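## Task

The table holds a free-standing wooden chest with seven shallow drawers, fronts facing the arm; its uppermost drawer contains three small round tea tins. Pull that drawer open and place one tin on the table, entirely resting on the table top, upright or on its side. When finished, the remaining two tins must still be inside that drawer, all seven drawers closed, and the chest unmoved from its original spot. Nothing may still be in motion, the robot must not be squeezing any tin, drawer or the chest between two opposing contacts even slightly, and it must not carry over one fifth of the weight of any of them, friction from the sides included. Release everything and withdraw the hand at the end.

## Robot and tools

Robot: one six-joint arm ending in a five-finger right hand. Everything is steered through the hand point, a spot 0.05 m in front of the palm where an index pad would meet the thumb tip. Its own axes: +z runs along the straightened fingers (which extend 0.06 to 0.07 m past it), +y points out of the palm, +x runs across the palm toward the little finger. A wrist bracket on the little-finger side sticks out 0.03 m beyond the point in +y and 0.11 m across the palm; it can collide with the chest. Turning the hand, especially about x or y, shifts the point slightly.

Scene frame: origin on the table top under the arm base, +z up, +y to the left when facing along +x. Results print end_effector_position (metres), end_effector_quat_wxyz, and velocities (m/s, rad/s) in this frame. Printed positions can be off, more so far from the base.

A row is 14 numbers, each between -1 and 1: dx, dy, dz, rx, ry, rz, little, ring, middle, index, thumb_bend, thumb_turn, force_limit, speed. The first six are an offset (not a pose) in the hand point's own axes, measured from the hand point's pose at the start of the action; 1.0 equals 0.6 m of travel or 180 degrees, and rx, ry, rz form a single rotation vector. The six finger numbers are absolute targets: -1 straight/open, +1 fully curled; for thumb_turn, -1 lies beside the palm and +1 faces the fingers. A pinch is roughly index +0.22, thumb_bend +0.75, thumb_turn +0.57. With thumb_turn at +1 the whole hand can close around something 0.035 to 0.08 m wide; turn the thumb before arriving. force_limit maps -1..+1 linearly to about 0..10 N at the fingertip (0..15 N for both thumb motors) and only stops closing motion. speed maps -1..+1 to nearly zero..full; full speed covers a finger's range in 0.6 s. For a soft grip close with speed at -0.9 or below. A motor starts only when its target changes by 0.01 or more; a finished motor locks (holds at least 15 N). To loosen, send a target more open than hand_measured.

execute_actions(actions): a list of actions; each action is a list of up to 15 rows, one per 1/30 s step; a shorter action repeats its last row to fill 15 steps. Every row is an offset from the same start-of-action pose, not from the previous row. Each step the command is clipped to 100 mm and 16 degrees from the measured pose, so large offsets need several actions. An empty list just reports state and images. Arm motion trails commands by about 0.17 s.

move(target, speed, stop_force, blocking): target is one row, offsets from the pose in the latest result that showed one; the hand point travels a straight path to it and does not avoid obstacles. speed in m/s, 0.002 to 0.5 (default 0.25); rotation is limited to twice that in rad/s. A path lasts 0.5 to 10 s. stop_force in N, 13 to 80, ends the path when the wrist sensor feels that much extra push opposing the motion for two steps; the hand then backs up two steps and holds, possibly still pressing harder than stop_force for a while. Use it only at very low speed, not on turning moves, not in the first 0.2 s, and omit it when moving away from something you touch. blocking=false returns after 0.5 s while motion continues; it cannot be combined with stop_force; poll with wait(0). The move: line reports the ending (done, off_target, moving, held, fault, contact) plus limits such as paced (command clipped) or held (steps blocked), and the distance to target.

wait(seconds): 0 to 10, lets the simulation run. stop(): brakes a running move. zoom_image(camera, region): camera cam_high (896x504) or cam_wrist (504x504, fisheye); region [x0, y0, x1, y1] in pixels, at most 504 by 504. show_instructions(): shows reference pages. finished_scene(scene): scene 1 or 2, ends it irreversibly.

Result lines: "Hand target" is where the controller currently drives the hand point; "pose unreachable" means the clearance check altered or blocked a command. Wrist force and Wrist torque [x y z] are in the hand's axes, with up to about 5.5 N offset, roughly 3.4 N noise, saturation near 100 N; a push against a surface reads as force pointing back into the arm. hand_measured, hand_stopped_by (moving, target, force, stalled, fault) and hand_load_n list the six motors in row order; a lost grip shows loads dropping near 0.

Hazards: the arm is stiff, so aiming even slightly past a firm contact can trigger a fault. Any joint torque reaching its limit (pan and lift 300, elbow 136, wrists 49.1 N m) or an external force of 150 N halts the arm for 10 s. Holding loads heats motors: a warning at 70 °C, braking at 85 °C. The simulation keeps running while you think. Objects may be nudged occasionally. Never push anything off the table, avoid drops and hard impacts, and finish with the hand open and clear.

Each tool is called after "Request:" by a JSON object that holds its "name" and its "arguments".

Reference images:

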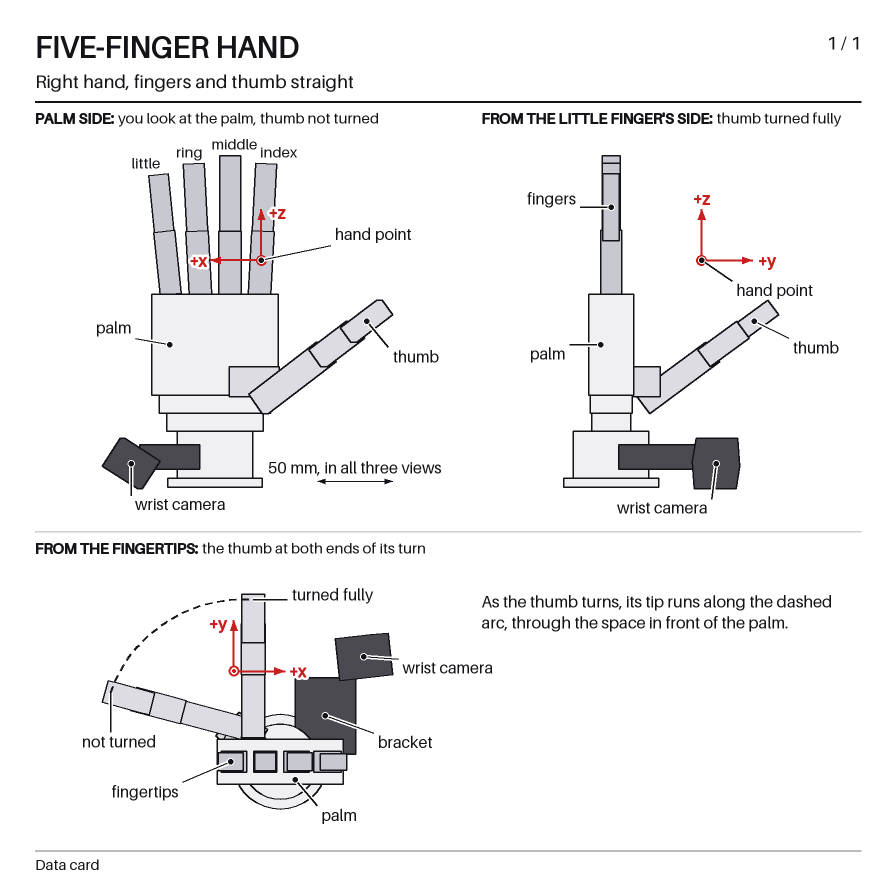

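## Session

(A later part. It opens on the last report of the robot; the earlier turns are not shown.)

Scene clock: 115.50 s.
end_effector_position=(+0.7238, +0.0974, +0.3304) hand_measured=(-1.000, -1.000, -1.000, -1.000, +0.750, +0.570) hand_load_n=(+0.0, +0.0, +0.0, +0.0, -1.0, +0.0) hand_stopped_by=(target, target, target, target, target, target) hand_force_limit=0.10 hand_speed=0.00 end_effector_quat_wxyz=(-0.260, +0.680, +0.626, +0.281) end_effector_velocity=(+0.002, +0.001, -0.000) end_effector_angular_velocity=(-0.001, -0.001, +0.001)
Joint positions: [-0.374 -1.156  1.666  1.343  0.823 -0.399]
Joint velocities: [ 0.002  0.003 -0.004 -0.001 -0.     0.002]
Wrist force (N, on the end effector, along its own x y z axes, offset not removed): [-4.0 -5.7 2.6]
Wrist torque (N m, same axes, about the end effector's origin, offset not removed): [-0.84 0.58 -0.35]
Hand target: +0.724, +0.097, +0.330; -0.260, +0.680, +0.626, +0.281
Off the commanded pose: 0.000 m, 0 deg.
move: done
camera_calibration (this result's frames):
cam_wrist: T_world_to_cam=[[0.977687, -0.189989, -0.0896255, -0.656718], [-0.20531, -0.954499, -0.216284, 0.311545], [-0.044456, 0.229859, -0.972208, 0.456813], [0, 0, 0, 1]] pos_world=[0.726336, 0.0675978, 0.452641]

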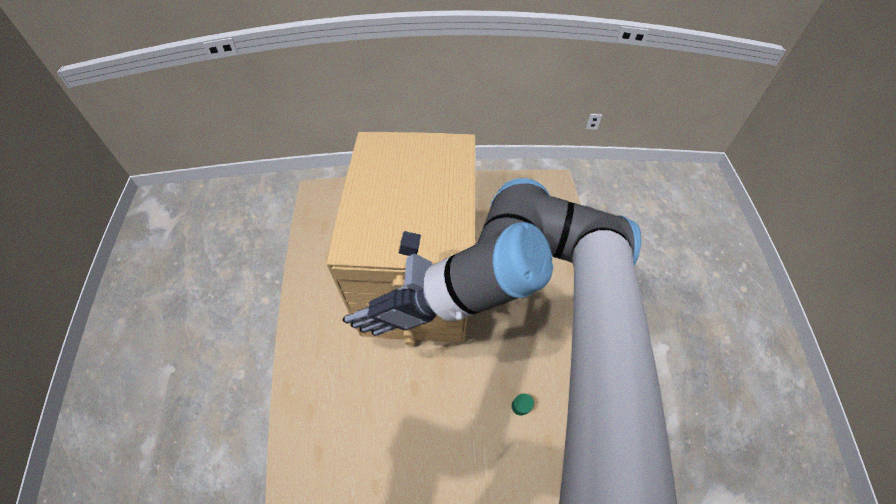

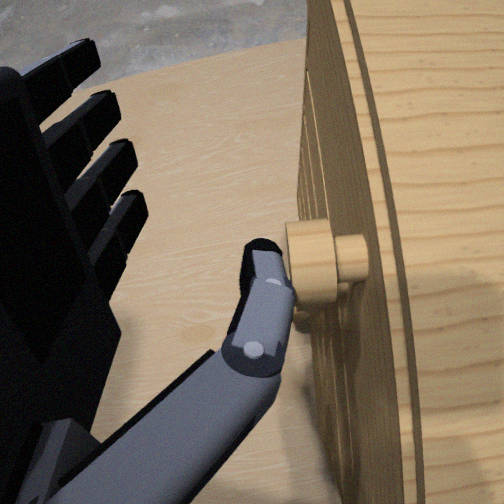

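Request:
{"name": "move", "arguments": {"target": [0,0.0055,0,0,0,0,-1,-1,-1,-1,0.75,0.57,0.1,0], "speed": 0.004, "stop_force": 13}}

Request:
{"name": "zoom_image", "arguments": {"camera": "cam_wrist", "region": [280, 0, 504, 350]}}

Scene clock: 117.43 s.
end_effector_position=(+0.7270, +0.0971, +0.3304) hand_measured=(-1.000, -1.000, -1.000, -1.000, +0.752, +0.570) hand_load_n=(+0.0, +0.0, +0.0, +0.0, -2.5, +0.0) hand_stopped_by=(target, target, target, target, target, target) hand_force_limit=0.10 hand_speed=0.00 end_effector_quat_wxyz=(-0.260, +0.680, +0.626, +0.281) end_effector_velocity=(+0.001, -0.000, -0.001) end_effector_angular_velocity=(+0.000, +0.002, -0.001)
Joint positions: [-0.372 -1.151  1.658  1.344  0.823 -0.397]
Joint velocities: [ 0.     0.003 -0.002  0.     0.     0.002]
Wrist force (N, on the end effector, along its own x y z axes, offset not removed): [-1.8 -7.2 -0.6]
Wrist torque (N m, same axes, about the end effector's origin, offset not removed): [-0.41 0.30 -0.25]
Hand target: +0.727, +0.097, +0.330; -0.260, +0.680, +0.626, +0.281
Off the commanded pose: 0.000 m, 0 deg.
move: done
camera_calibration (this result's frames):
cam_wrist: T_world_to_cam=[[0.977685, -0.189985, -0.0896549, -0.659865], [-0.205313, -0.9545, -0.21628, 0.311954], [-0.0444856, 0.229861, -0.972206, 0.457034], [0, 0, 0, 1]] pos_world=[0.72952, 0.0673408, 0.452641]

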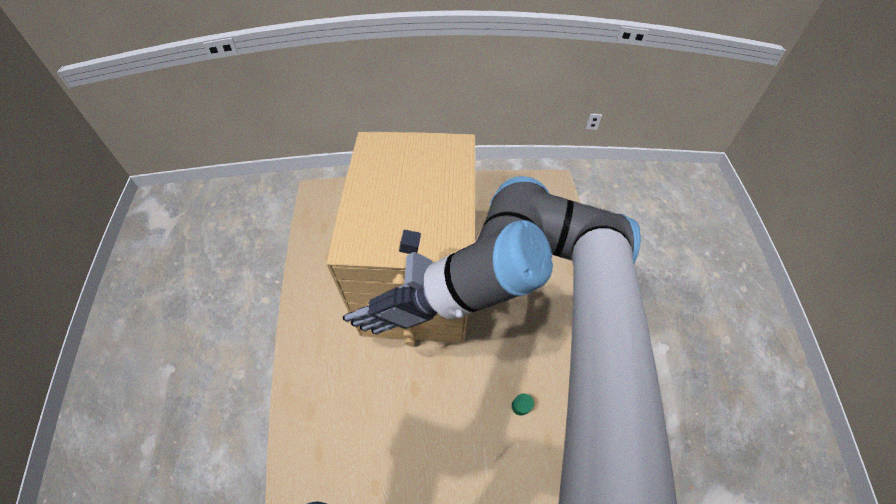

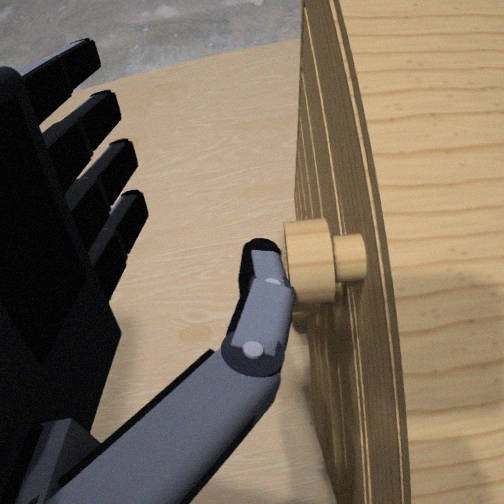

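Region (280, 0, 504, 350) of cam_wrist's 504x504 image, scaled by 1.440, with more detail than that image has; it fills the left 323 columns of this view, and the rest is white.

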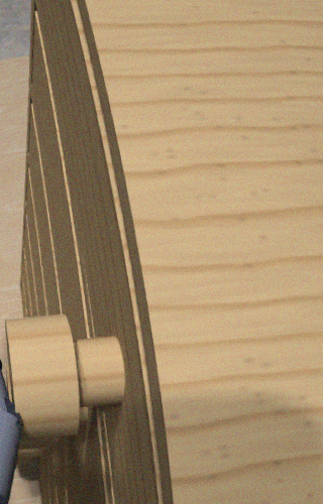

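Closed. Retreat.

Request:
{"name": "move", "arguments": {"target": [0,-0.15,0,0,0,0,-1,-1,-1,-1,0.75,0.57,0.1,0], "speed": 0.15}}

Scene clock: 120.47 s.
end_effector_position=(+0.6375, +0.1045, +0.3304) hand_measured=(-1.000, -1.000, -1.000, -1.000, +0.750, +0.570) hand_load_n=(+0.0, +0.0, +0.0, +0.0, +0.0, +0.0) hand_stopped_by=(target, target, target, target, target, target) hand_force_limit=0.10 hand_speed=0.00 end_effector_quat_wxyz=(-0.260, +0.680, +0.626, +0.281) end_effector_velocity=(-0.002, -0.001, -0.001) end_effector_angular_velocity=(+0.001, +0.002, -0.002)
Joint positions: [-0.419 -1.282  1.856  1.319  0.837 -0.458]
Joint velocities: [-0.003 -0.002  0.005  0.    -0.    -0.002]
Wrist force (N, on the end effector, along its own x y z axes, offset not removed): [-2.6 -5.7 1.3]
Wrist torque (N m, same axes, about the end effector's origin, offset not removed): [-0.96 0.43 -0.10]
Hand target: +0.637, +0.105, +0.330; -0.260, +0.680, +0.626, +0.281
Off the commanded pose: 0.000 m, 0 deg.
move: done
camera_calibration (this result's frames):
cam_wrist: T_world_to_cam=[[0.977692, -0.18994, -0.0896734, -0.571005], [-0.205279, -0.954478, -0.216409, 0.300622], [-0.0444867, 0.229989, -0.972176, 0.451258], [0, 0, 0, 1]] pos_world=[0.640054, 0.0746964, 0.452555]

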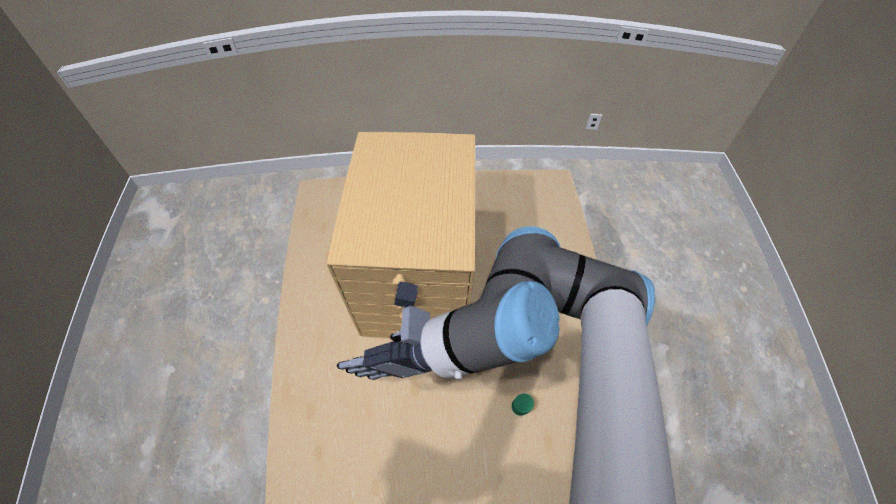

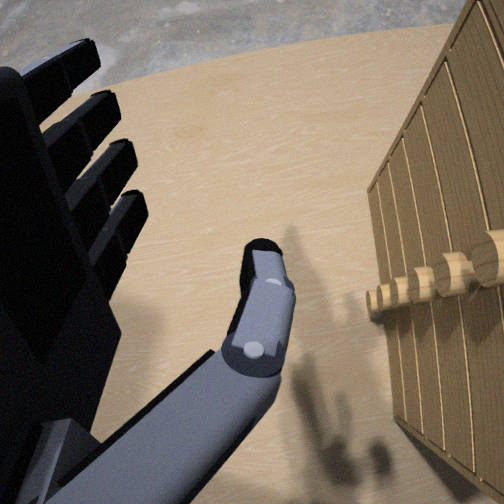

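Request:
{"name": "finished_scene", "arguments": {"scene": 1}}

The scene is finished: the task was done.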